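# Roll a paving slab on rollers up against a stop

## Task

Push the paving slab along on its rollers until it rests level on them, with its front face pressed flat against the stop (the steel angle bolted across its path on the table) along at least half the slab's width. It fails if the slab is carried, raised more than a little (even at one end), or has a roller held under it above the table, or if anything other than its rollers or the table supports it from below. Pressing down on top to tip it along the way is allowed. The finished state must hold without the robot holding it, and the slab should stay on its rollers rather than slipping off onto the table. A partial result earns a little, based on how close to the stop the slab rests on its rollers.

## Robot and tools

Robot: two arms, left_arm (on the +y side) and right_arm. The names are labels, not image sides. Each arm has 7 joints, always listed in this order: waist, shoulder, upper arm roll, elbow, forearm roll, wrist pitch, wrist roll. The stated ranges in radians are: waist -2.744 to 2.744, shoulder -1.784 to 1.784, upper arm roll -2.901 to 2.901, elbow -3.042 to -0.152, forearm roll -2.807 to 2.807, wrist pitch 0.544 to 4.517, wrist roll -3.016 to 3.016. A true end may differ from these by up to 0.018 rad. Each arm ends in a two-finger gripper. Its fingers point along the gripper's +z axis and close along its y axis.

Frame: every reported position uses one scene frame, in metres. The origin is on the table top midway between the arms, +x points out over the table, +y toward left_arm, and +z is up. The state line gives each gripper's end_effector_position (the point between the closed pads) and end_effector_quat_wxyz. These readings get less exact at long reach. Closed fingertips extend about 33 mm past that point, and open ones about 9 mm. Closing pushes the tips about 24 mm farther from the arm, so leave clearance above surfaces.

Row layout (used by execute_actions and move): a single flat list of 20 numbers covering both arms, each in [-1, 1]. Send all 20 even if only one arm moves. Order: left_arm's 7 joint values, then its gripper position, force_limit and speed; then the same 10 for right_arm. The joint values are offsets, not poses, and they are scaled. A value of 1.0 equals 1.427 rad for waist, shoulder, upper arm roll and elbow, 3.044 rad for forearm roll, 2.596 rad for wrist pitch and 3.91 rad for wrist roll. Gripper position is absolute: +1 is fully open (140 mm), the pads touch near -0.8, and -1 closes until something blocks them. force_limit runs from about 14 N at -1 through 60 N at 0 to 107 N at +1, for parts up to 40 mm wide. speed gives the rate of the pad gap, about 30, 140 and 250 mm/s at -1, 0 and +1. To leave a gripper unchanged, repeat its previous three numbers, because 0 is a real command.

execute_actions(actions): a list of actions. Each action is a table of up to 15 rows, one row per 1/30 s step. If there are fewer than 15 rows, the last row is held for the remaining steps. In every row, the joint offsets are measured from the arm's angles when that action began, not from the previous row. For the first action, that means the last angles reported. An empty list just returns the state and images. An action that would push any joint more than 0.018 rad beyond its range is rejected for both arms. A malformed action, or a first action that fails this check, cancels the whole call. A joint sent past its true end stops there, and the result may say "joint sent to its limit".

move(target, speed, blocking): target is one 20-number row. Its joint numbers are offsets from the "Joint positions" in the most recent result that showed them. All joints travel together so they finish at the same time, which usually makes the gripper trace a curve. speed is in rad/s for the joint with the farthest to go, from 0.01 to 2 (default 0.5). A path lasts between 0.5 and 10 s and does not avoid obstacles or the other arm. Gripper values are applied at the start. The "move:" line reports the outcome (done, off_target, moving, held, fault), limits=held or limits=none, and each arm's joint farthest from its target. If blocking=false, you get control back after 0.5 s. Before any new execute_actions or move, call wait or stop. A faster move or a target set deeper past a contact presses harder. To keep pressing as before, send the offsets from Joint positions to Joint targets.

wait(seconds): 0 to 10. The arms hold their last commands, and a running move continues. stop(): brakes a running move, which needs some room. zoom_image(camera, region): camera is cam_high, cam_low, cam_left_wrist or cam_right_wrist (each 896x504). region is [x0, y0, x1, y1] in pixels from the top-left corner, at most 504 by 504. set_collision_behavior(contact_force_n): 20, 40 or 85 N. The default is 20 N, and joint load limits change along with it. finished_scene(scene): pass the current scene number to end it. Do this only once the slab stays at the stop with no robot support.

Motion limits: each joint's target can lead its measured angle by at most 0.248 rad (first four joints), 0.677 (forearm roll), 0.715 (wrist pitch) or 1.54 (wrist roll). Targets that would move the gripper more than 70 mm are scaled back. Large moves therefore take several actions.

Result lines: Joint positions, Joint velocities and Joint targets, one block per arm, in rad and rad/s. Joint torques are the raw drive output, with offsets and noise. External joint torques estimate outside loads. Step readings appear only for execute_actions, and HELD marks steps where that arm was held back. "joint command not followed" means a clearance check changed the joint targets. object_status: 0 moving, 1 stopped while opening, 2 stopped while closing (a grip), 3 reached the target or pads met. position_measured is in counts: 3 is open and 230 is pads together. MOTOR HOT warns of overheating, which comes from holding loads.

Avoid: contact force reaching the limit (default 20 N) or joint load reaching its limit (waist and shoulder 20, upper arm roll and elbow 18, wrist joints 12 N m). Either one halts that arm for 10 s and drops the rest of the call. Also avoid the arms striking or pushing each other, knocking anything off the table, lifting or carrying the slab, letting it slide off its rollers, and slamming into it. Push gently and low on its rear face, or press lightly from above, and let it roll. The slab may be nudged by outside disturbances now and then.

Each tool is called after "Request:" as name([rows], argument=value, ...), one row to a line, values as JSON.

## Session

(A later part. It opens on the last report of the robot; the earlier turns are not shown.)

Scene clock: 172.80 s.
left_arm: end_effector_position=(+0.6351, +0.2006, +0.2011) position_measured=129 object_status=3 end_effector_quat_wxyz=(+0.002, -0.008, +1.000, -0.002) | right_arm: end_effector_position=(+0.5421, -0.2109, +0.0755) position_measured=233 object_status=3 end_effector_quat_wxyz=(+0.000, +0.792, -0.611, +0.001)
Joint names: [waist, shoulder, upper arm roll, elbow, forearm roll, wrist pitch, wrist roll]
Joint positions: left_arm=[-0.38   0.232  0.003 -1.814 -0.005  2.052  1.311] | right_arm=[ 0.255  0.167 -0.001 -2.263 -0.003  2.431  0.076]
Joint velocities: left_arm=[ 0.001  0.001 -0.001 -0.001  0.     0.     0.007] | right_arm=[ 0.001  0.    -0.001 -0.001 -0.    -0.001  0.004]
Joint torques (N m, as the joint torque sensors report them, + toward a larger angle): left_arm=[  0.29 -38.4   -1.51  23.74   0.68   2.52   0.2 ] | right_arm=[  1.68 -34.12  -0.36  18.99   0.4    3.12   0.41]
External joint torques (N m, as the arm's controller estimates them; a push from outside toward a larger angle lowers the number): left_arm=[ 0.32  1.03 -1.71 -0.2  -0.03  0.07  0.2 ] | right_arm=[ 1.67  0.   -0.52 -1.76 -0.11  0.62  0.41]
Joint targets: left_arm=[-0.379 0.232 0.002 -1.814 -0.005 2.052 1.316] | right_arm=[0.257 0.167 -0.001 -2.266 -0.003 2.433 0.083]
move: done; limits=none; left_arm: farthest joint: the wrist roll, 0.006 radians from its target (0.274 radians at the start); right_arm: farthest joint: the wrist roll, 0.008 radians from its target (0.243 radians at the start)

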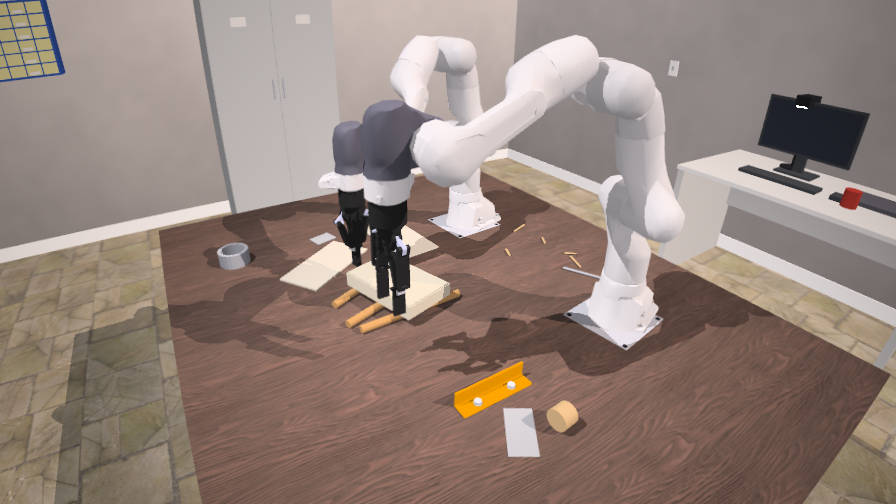

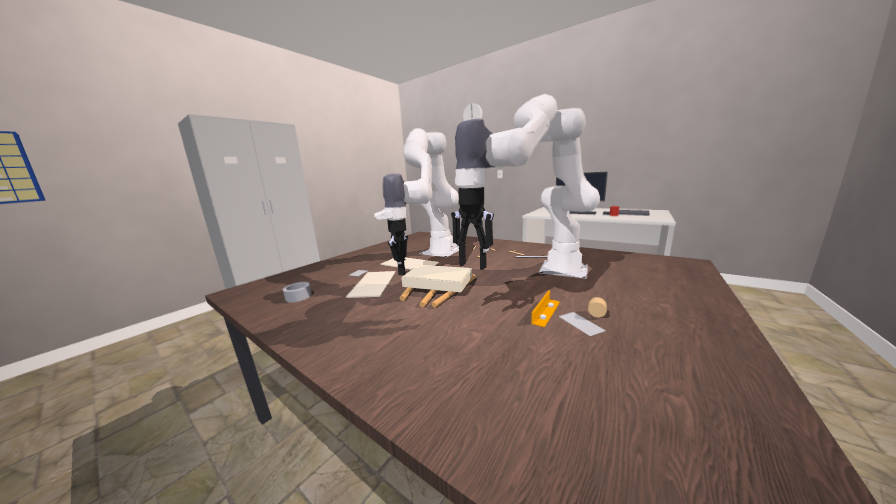

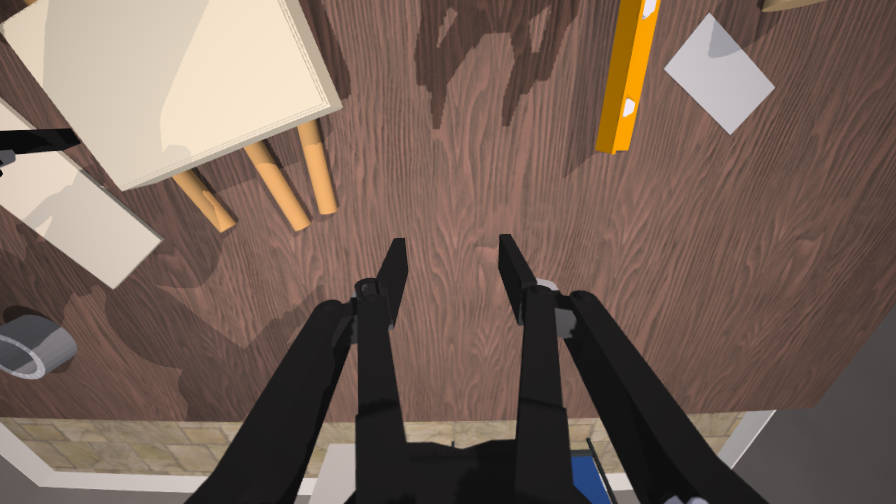

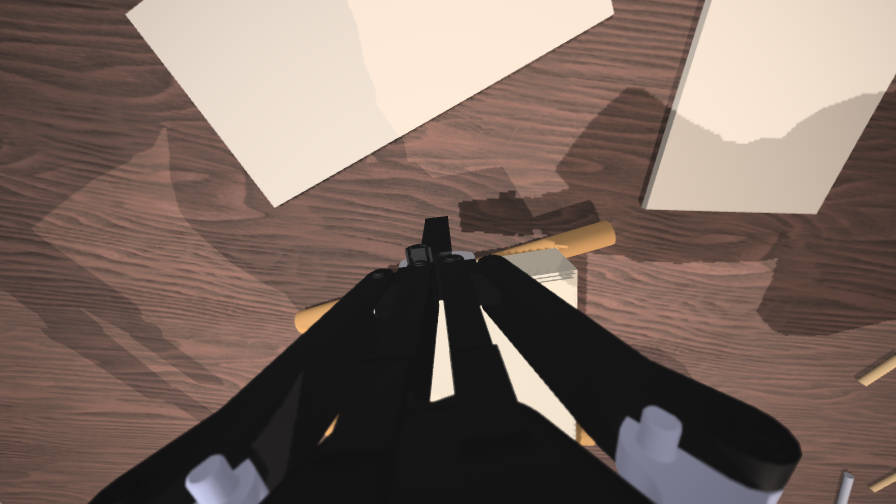

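Request:
move(target=[0,-0.12,0,-0.1,0,-0.011,0,0,0.5,-0.5,0.12,0.006,0,0,0,0.003,0.07,-1,0,0], speed=0.08)

Scene clock: 182.77 s.
left_arm: end_effector_position=(+0.5894, +0.2121, +0.2344) position_measured=129 object_status=3 end_effector_quat_wxyz=(+0.004, -0.007, +1.000, -0.003) | right_arm: end_effector_position=(+0.5066, -0.1288, +0.0725) position_measured=233 object_status=3 end_effector_quat_wxyz=(-0.000, +0.761, -0.649, +0.001)
Joint names: [waist, shoulder, upper arm roll, elbow, forearm roll, wrist pitch, wrist roll]
Joint positions: left_arm=[-0.38   0.062  0.003 -1.955 -0.005  2.025  1.312] | right_arm=[ 0.422  0.173 -0.001 -2.264 -0.003  2.438  0.341]
Joint velocities: left_arm=[-0.001  0.001 -0.001 -0.     0.001 -0.001 -0.002] | right_arm=[ 0.001  0.     0.001  0.    -0.    -0.001  0.005]
Joint torques (N m, as the joint torque sensors report them, + toward a larger angle): left_arm=[  0.07 -33.6   -1.12  22.16   0.65   2.2   -0.01] | right_arm=[  2.15 -32.73   0.18  20.23   0.37   2.92   0.49]
External joint torques (N m, as the arm's controller estimates them; a push from outside toward a larger angle lowers the number): left_arm=[ 0.16  0.22 -1.1  -1.82 -0.08 -0.24  0.  ] | right_arm=[ 2.15  1.49  0.04 -0.41 -0.14  0.45  0.49]
Joint targets: left_arm=[-0.380 0.061 0.003 -1.957 -0.005 2.023 1.311] | right_arm=[0.426 0.175 -0.001 -2.263 -0.003 2.439 0.349]
move: done; limits=none; left_arm: farthest joint: the elbow, 0.002 radians from its target (0.142 radians at the start); right_arm: farthest joint: the wrist roll, 0.009 radians from its target (0.272 radians at the start)

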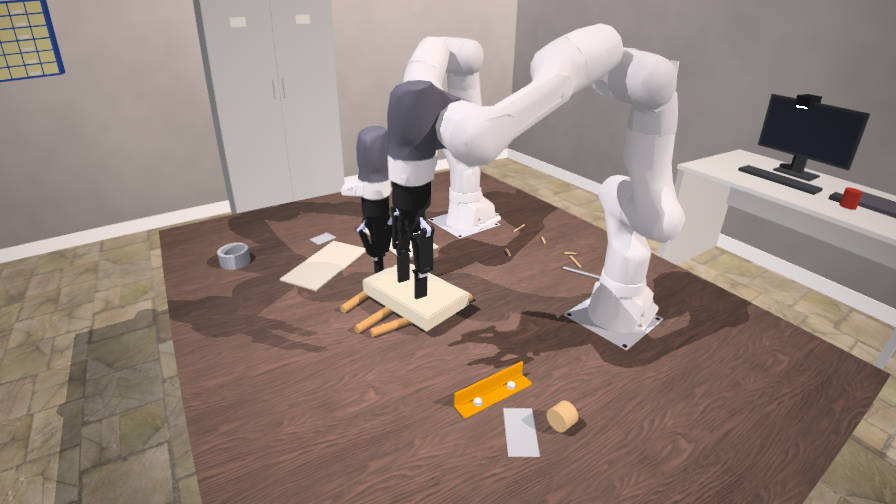

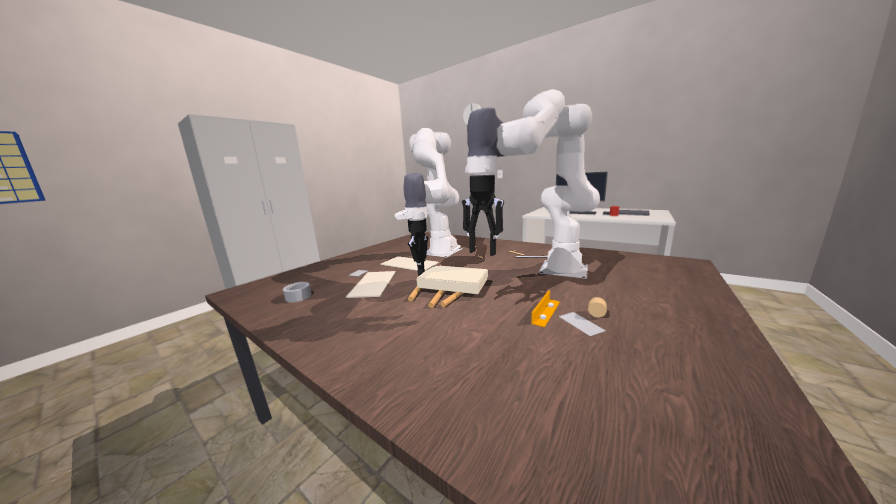

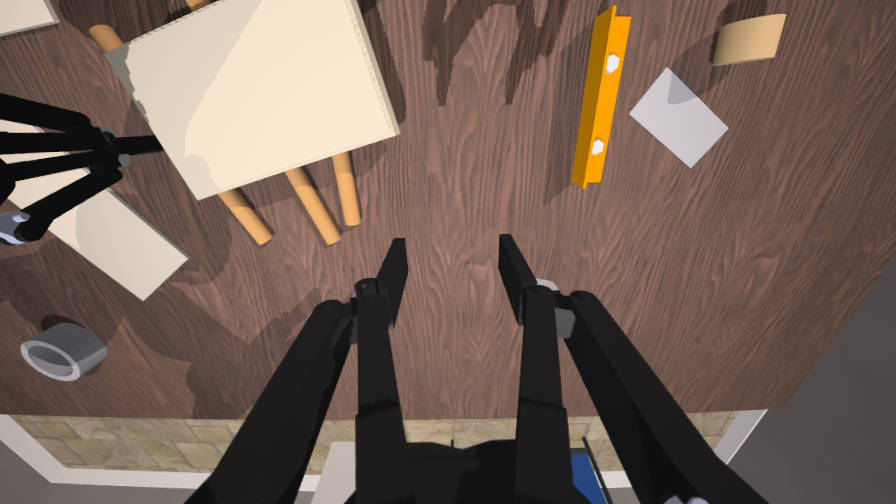

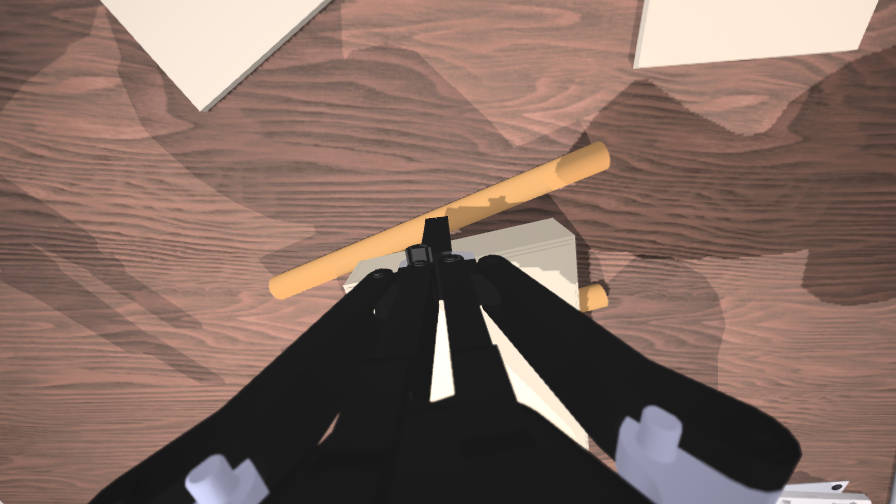

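Request:
move(target=[-0.3294,-0.2151,0,-0.4492,0,0.1256,-0.1174,-1,0.5,0,0,0,0,0,0,0,0,-1,0,0])

Scene clock: 197.90 s.
left_arm: end_effector_position=(+0.3513, +0.0752, +0.1302) position_measured=234 object_status=3 end_effector_quat_wxyz=(-0.001, +0.000, +1.000, -0.001) | right_arm: end_effector_position=(+0.5066, -0.1288, +0.0725) position_measured=233 object_status=3 end_effector_quat_wxyz=(-0.000, +0.760, -0.650, +0.001)
Joint names: [waist, shoulder, upper arm roll, elbow, forearm roll, wrist pitch, wrist roll]
Joint positions: left_arm=[-0.848 -0.244  0.003 -2.593 -0.005  2.349  0.859] | right_arm=[ 0.423  0.173 -0.001 -2.264 -0.003  2.438  0.343]
Joint velocities: left_arm=[ 0.002 -0.001 -0.    -0.     0.001  0.    -0.006] | right_arm=[-0.001  0.    -0.    -0.001 -0.001 -0.001  0.001]
Joint torques (N m, as the joint torque sensors report them, + toward a larger angle): left_arm=[ -1.6  -21.07  -0.72  19.59   0.51   2.85  -0.08] | right_arm=[ -0.28 -34.51   0.07  20.35   0.31   2.68  -0.07]
External joint torques (N m, as the arm's controller estimates them; a push from outside toward a larger angle lowers the number): left_arm=[-1.7  -0.16 -0.58 -2.05 -0.06  0.4  -0.08] | right_arm=[-0.17 -0.34  0.03 -0.26 -0.21  0.21 -0.07]
Joint targets: left_arm=[-0.850 -0.245 0.003 -2.595 -0.005 2.351 0.853] | right_arm=[0.422 0.173 -0.001 -2.264 -0.003 2.438 0.341]
move: done; limits=none; left_arm: farthest joint: the wrist roll, 0.006 radians from its target (0.460 radians at the start); right_arm: farthest joint: the wrist roll, 0.002 radians from its target (0.002 radians at the start)

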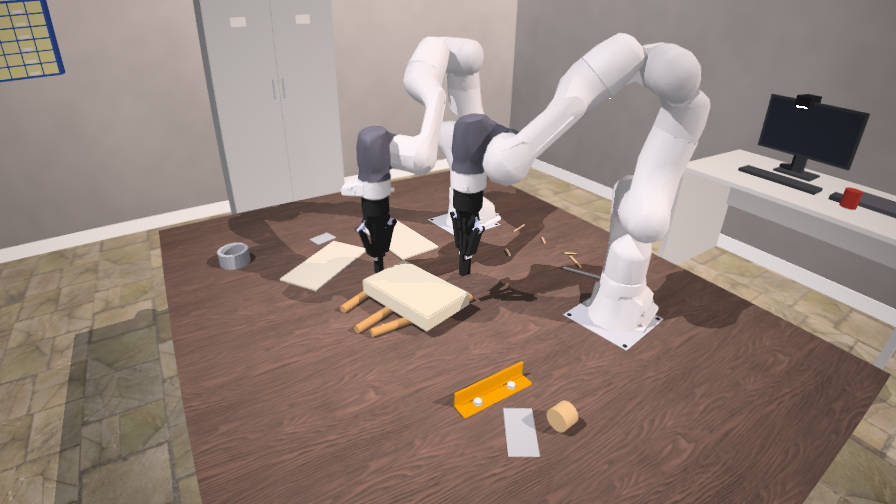

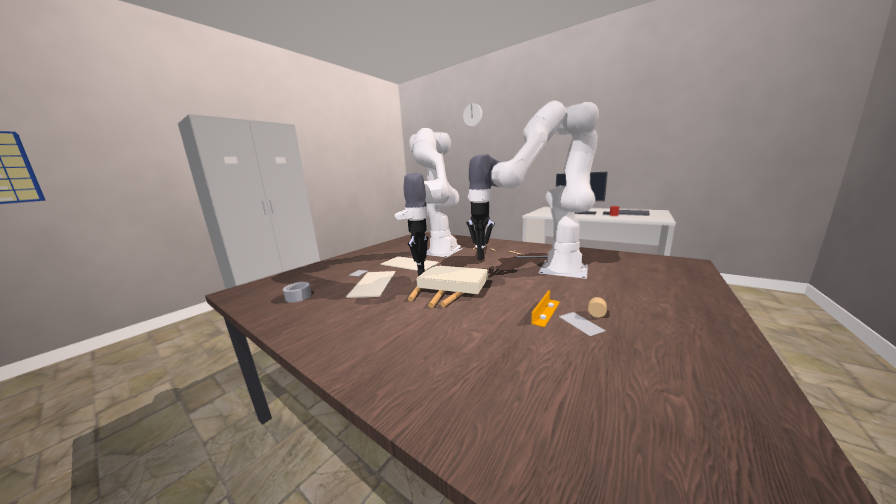

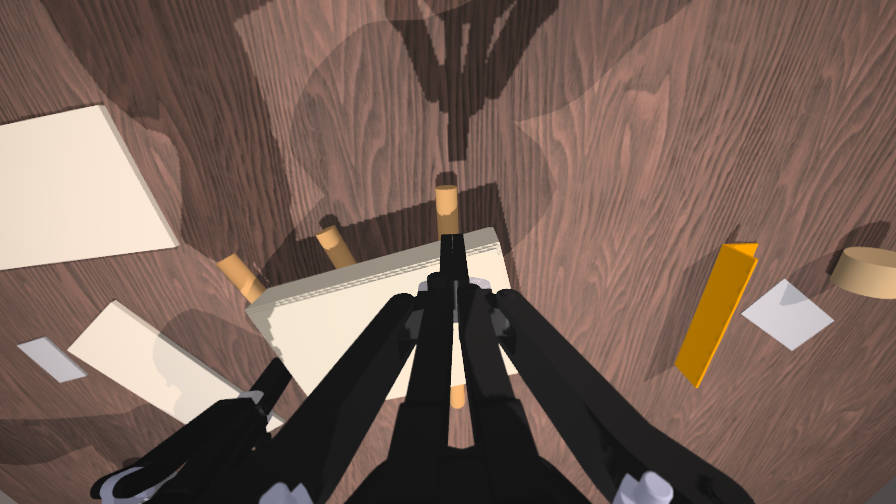

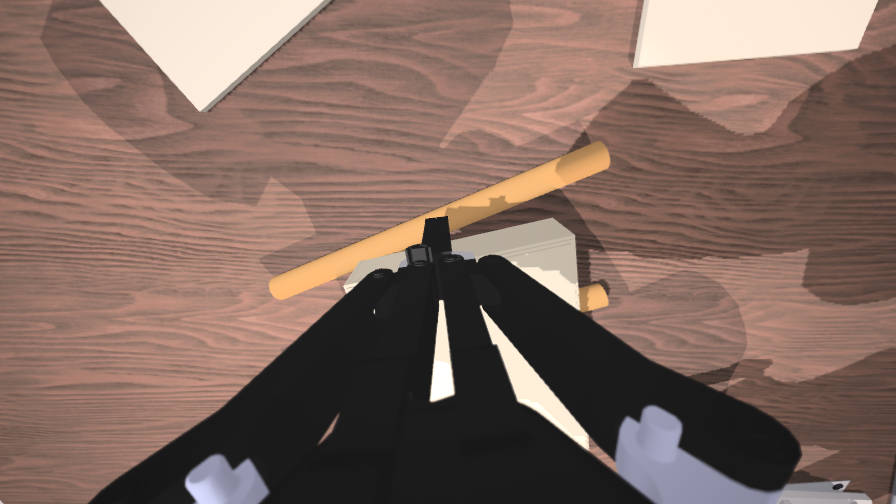

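Request:
move(target=[0,0.0624,0,-0.062,0,0.0674,0,-1,0.5,0,0,0,0,0,0,0,0,-1,0,0], speed=0.15)

Scene clock: 208.17 s.
left_arm: end_effector_position=(+0.3414, +0.0841, +0.0743) position_measured=234 object_status=3 end_effector_quat_wxyz=(-0.002, -0.001, +1.000, -0.001) | right_arm: end_effector_position=(+0.5066, -0.1288, +0.0725) position_measured=233 object_status=3 end_effector_quat_wxyz=(-0.000, +0.760, -0.650, +0.001)
Joint names: [waist, shoulder, upper arm roll, elbow, forearm roll, wrist pitch, wrist roll]
Joint positions: left_arm=[-0.848 -0.156  0.003 -2.679 -0.005  2.521  0.857] | right_arm=[ 0.423  0.173 -0.001 -2.264 -0.003  2.438  0.343]
Joint velocities: left_arm=[-0.001 -0.001  0.001  0.     0.     0.003 -0.001] | right_arm=[ 0.001  0.001 -0.001 -0.001 -0.001 -0.    -0.   ]
Joint torques (N m, as the joint torque sensors report them, + toward a larger angle): left_arm=[ -0.11 -19.96  -0.98  18.     0.43   2.98   0.18] | right_arm=[ -0.13 -33.69   0.05  19.76   0.39   2.82   0.02]
External joint torques (N m, as the arm's controller estimates them; a push from outside toward a larger angle lowers the number): left_arm=[-0.11  1.87 -0.84 -1.47 -0.03  0.54  0.18] | right_arm=[-0.18  0.57 -0.14 -0.93 -0.12  0.33  0.02]
Joint targets: left_arm=[-0.848 -0.155 0.003 -2.681 -0.005 2.524 0.859] | right_arm=[0.423 0.173 -0.001 -2.264 -0.003 2.438 0.343]
move: done; limits=none; left_arm: farthest joint: the elbow, 0.003 radians from its target (0.089 radians at the start); right_arm: farthest joint: the waist, 0.000 radians from its target (0.000 radians at the start)

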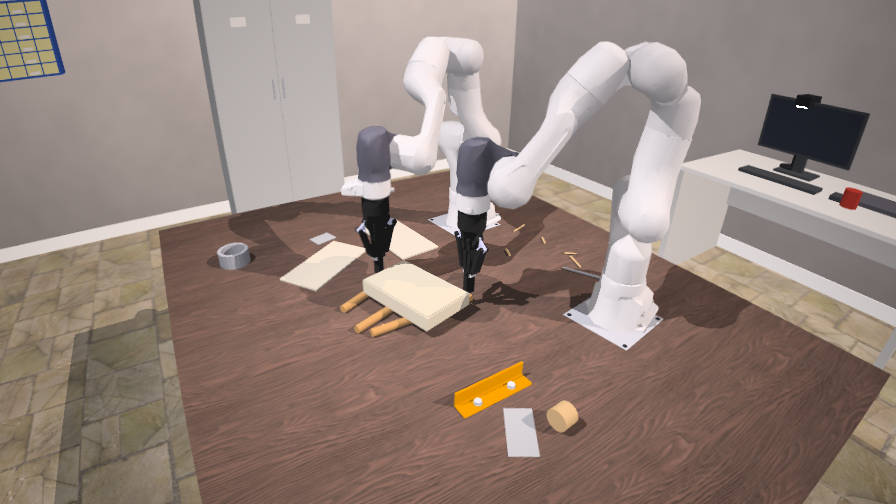

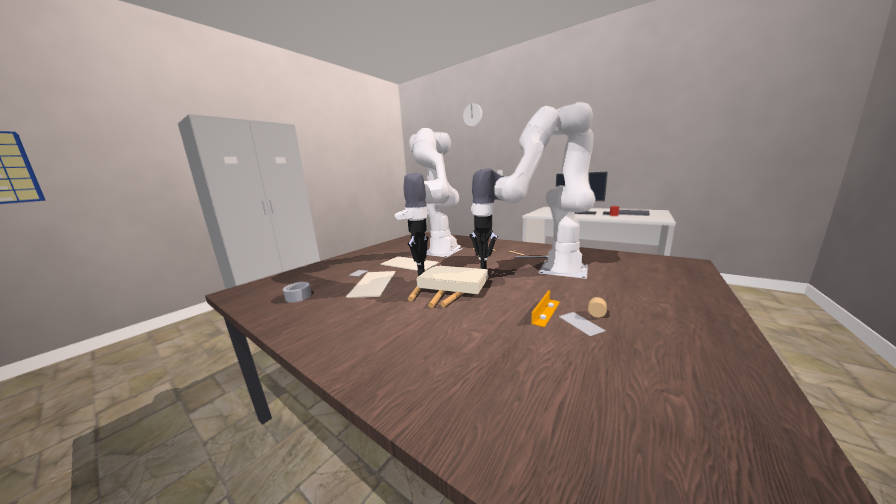

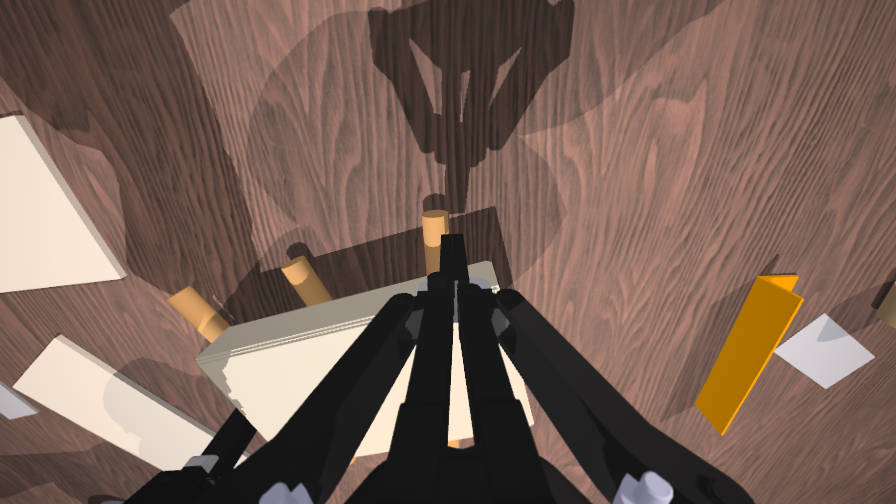

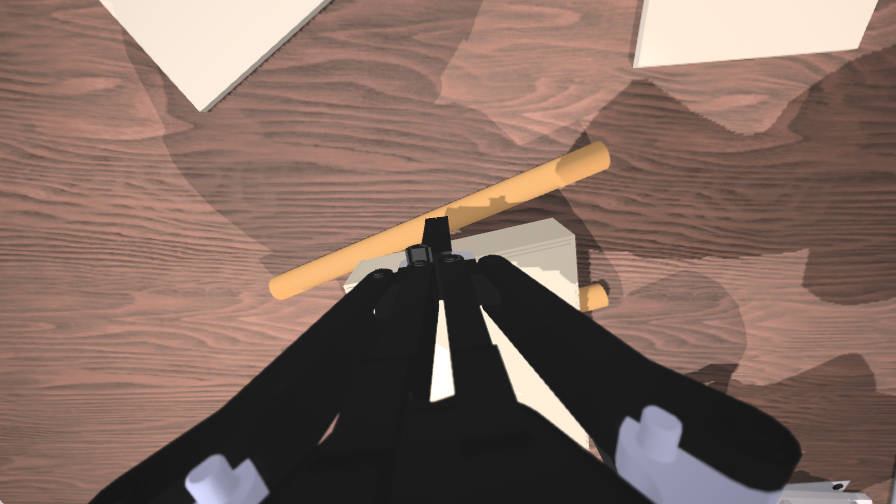

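Request:
move(target=[0.075,0.0666,0,0.0708,0,-0.0015,0.0274,-1,0.5,0,0,0,0,0,0,0,0,-1,0,0], speed=0.05)

Scene clock: 216.63 s.
left_arm: end_effector_position=(+0.3840, +0.1024, +0.0677) position_measured=234 object_status=3 end_effector_quat_wxyz=(-0.011, -0.001, +1.000, +0.006) | right_arm: end_effector_position=(+0.5066, -0.1288, +0.0725) position_measured=233 object_status=3 end_effector_quat_wxyz=(-0.000, +0.760, -0.650, +0.001)
Joint names: [waist, shoulder, upper arm roll, elbow, forearm roll, wrist pitch, wrist roll]
Joint positions: left_arm=[-0.747 -0.063 -0.001 -2.587 -0.006  2.498  0.956] | right_arm=[ 0.423  0.173 -0.001 -2.264 -0.003  2.438  0.343]
Joint velocities: left_arm=[ 0.001  0.001 -0.001  0.001 -0.001  0.     0.008] | right_arm=[-0.     0.    -0.001  0.    -0.     0.    -0.001]
Joint torques (N m, as the joint torque sensors report them, + toward a larger angle): left_arm=[  2.92 -22.6    0.88  24.82   0.79   5.6    0.46] | right_arm=[ -0.22 -34.18   0.74  20.56   0.4    2.76   0.1 ]
External joint torques (N m, as the arm's controller estimates them; a push from outside toward a larger angle lowers the number): left_arm=[2.95 2.41 0.97 5.35 0.32 3.21 0.46] | right_arm=[-0.17  0.03  0.64 -0.06 -0.12  0.29  0.1 ]
Joint targets: left_arm=[-0.741 -0.061 0.003 -2.578 -0.005 2.517 0.964] | right_arm=[0.423 0.173 -0.001 -2.264 -0.003 2.438 0.343]
move: off_target (left_arm); limits=none; left_arm: farthest joint: the wrist pitch, 0.019 radians from its target (0.005 radians at the start); right_arm: farthest joint: the waist, 0.000 radians from its target (0.000 radians at the start)

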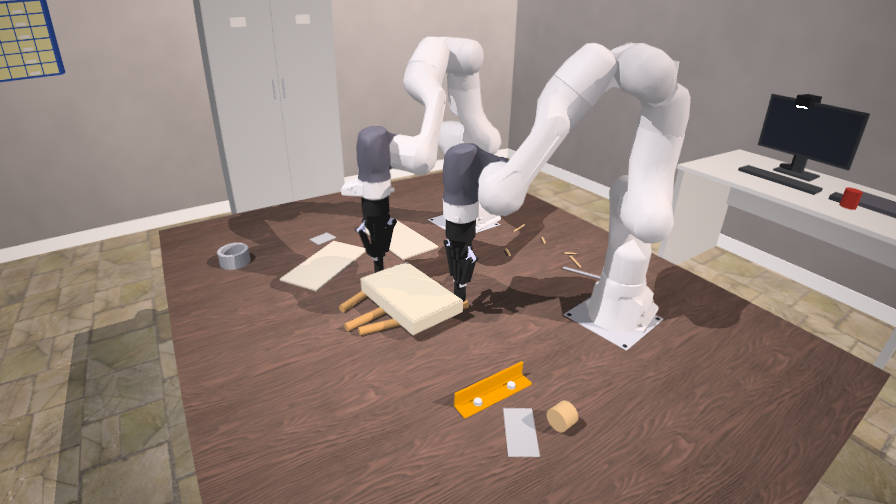

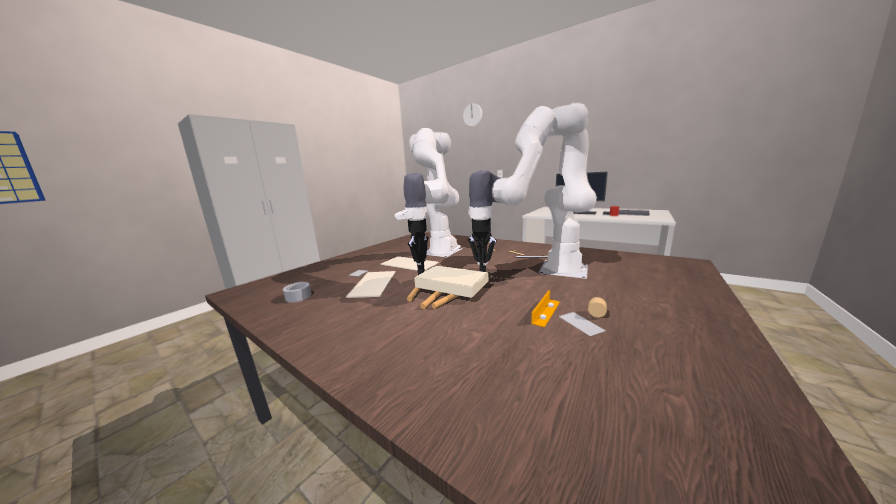

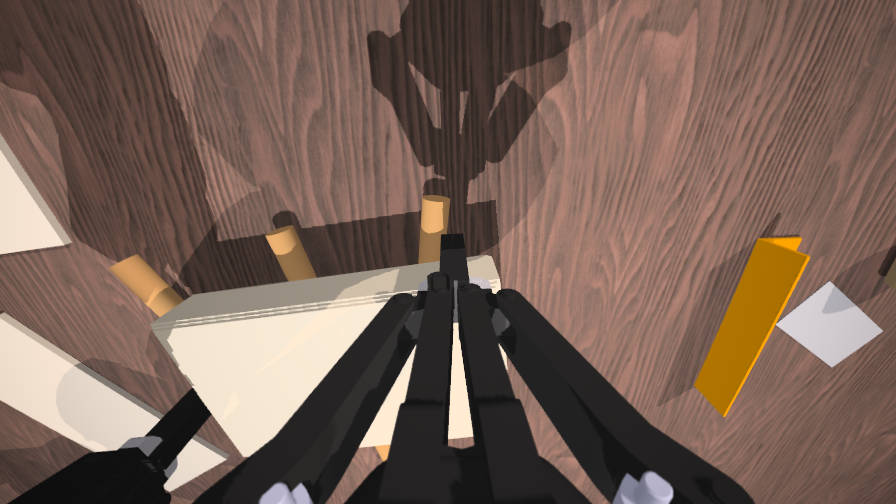

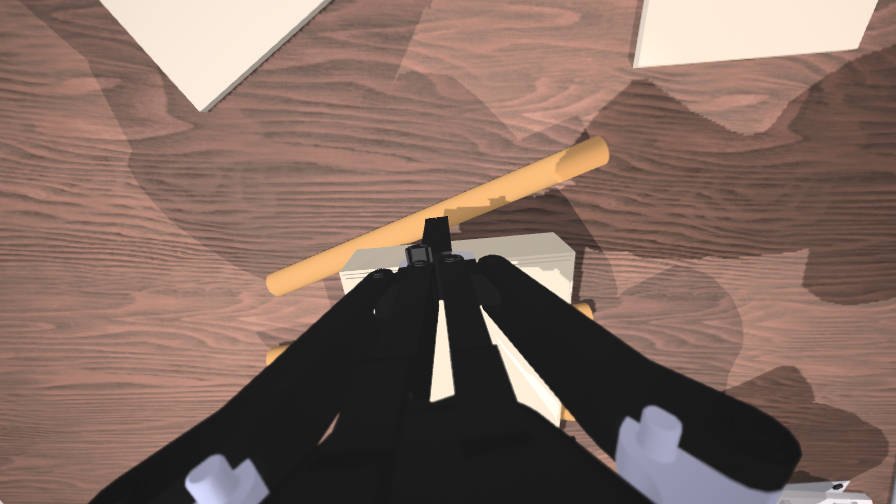

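Request:
move(target=[0,-0.17,0,-0.02,0,-0.075,0,-1,0.5,0,0,0,0,0,0,0,0,-1,0,0], speed=0.3)

Request:
move(target=[0.25,0.22,0,0.43,0,-0.11,0.09,0,0.5,0,0.0645,0.0547,0,0.0778,0,-0.0131,0.05,-1,0,0], speed=0.25)

Scene clock: 231.07 s.
left_arm: end_effector_position=(+0.3667, +0.1143, +0.1433) position_measured=234 object_status=3 end_effector_quat_wxyz=(-0.002, +0.001, +1.000, -0.001) | right_arm: end_effector_position=(+0.5066, -0.1288, +0.0725) position_measured=233 object_status=3 end_effector_quat_wxyz=(-0.000, +0.760, -0.650, +0.001)
Joint names: [waist, shoulder, upper arm roll, elbow, forearm roll, wrist pitch, wrist roll]
Joint positions: left_arm=[-0.747 -0.304 -0.001 -2.613 -0.006  2.306  0.958] | right_arm=[ 0.423  0.173 -0.001 -2.264 -0.003  2.438  0.343]
Joint velocities: left_arm=[-0.001 -0.001  0.001 -0.001  0.    -0.004  0.001] | right_arm=[ 0.     0.001 -0.002 -0.001 -0.001 -0.001 -0.001]
Joint torques (N m, as the joint torque sensors report them, + toward a larger angle): left_arm=[  0.22 -18.83  -1.94  20.06   0.54   2.29  -0.02] | right_arm=[ -0.39 -34.04  -0.49  20.4    0.37   2.7    0.  ]
External joint torques (N m, as the arm's controller estimates them; a push from outside toward a larger angle lowers the number): left_arm=[ 0.22  0.36 -1.67 -2.   -0.05 -0.16 -0.02] | right_arm=[-0.3   0.21 -0.55 -0.26 -0.14  0.22  0.  ]
Joint targets: left_arm=[-0.747 -0.306 -0.001 -2.615 -0.006 2.304 0.956] | right_arm=[0.423 0.173 -0.001 -2.264 -0.003 2.438 0.343]
move: done; limits=none; left_arm: farthest joint: the elbow, 0.003 radians from its target (0.029 radians at the start); right_arm: farthest joint: the waist, 0.000 radians from its target (0.000 radians at the start)

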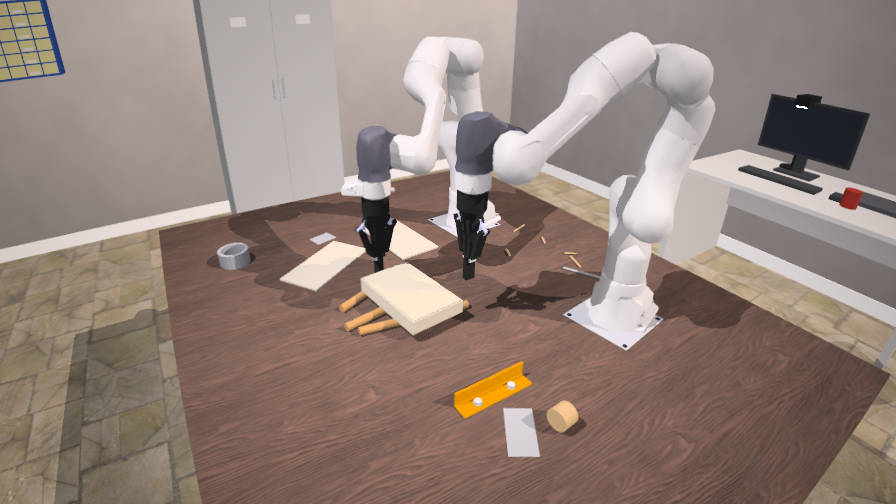

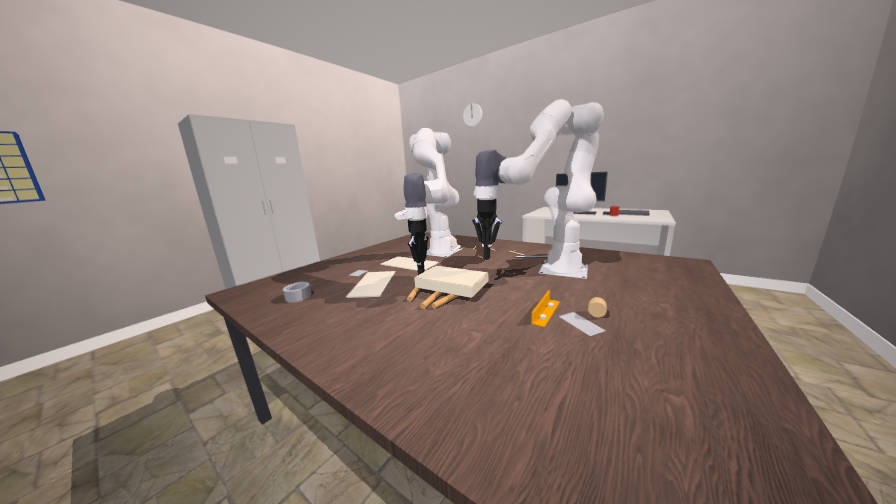

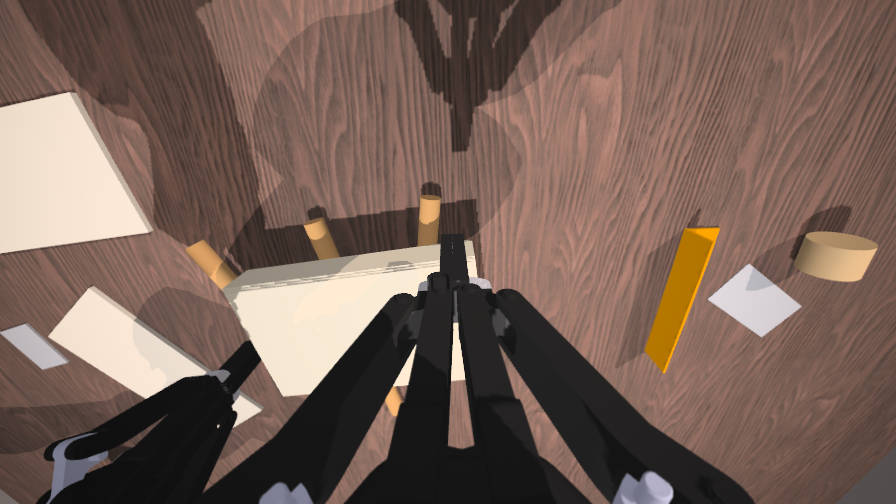

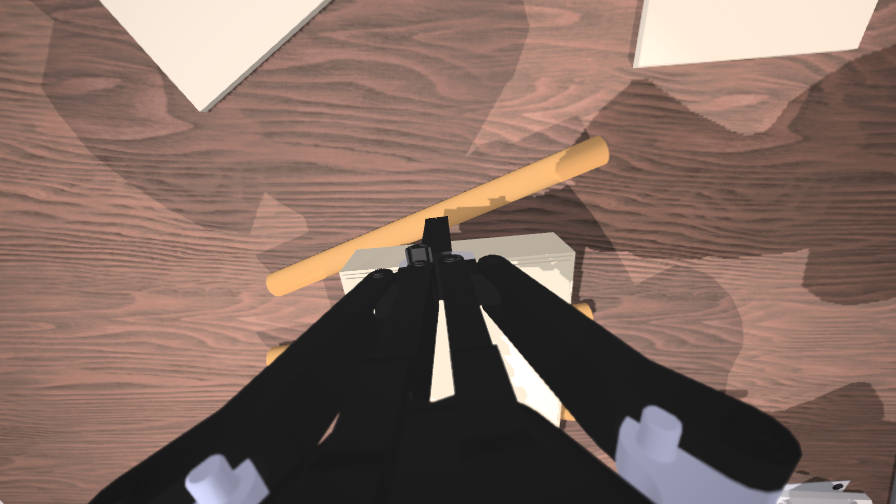

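Scene clock: 234.53 s.
left_arm: end_effector_position=(+0.5724, +0.2062, +0.2423) position_measured=129 object_status=3 end_effector_quat_wxyz=(+0.005, -0.003, +1.000, -0.004) | right_arm: end_effector_position=(+0.5070, -0.0723, +0.0712) position_measured=233 object_status=3 end_effector_quat_wxyz=(+0.000, +0.726, -0.687, +0.001)
Joint names: [waist, shoulder, upper arm roll, elbow, forearm roll, wrist pitch, wrist roll]
Joint positions: left_arm=[-0.393  0.008 -0.001 -2.002 -0.006  2.023  1.304] | right_arm=[ 0.51   0.25  -0.002 -2.155 -0.003  2.405  0.531]
Joint velocities: left_arm=[-0.    -0.001  0.001  0.001 -0.    -0.     0.006] | right_arm=[-0.    -0.001  0.     0.001 -0.001  0.001  0.004]
Joint torques (N m, as the joint torque sensors report them, + toward a larger angle): left_arm=[  0.23 -29.99  -1.07  26.08   0.7    2.22   0.33] | right_arm=[  2.04 -36.04   0.07  22.11   0.52   2.42   0.44]
External joint torques (N m, as the arm's controller estimates them; a push from outside toward a larger angle lowers the number): left_arm=[ 0.21  2.21 -1.1   1.94 -0.03 -0.25  0.33] | right_arm=[ 2.07  1.09 -0.12  1.   -0.01 -0.06  0.44]
Joint targets: left_arm=[-0.391 0.010 -0.001 -1.999 -0.006 2.021 1.310] | right_arm=[0.515 0.251 -0.001 -2.153 -0.003 2.404 0.538]
move: done; limits=none; left_arm: farthest joint: the wrist roll, 0.006 radians from its target (0.352 radians at the start); right_arm: farthest joint: the wrist roll, 0.007 radians from its target (0.196 radians at the start)

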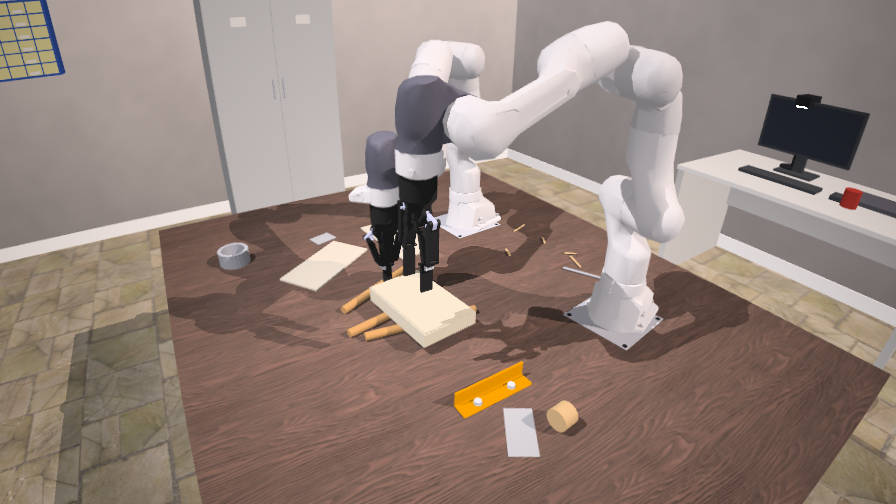

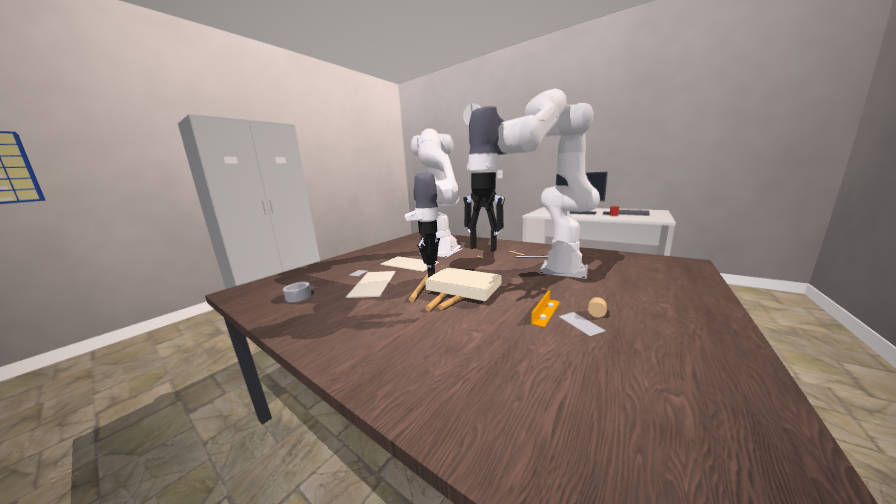

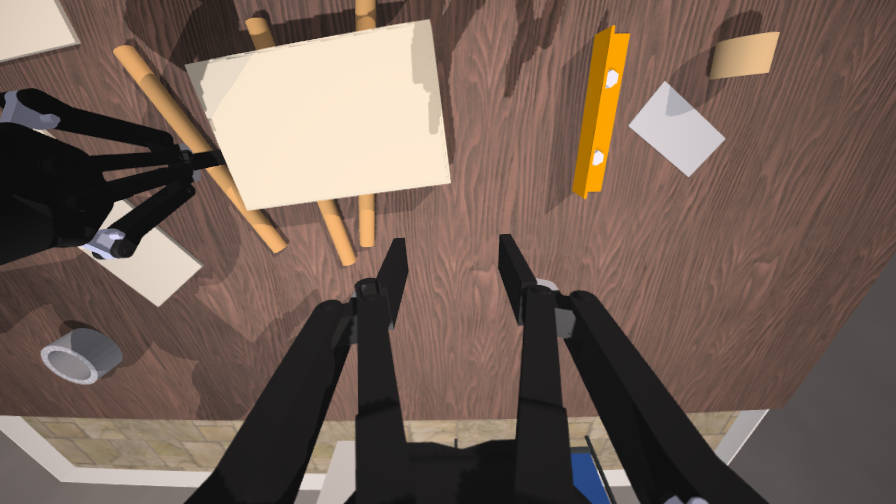

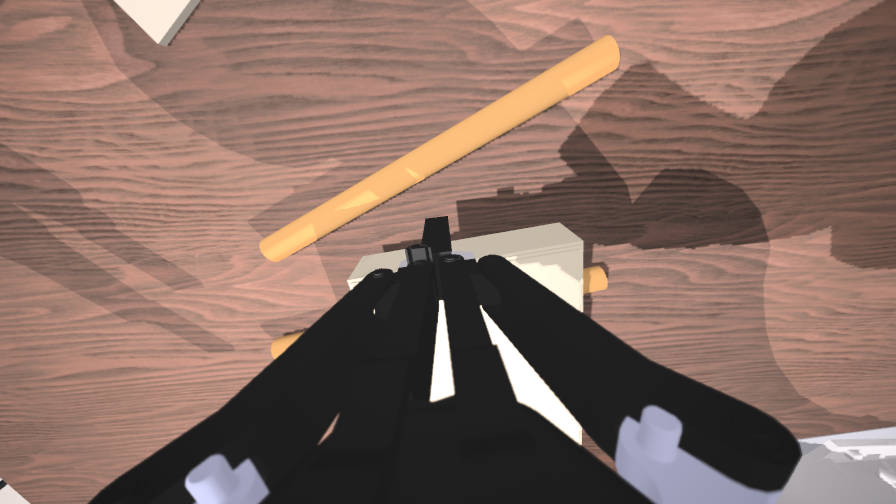

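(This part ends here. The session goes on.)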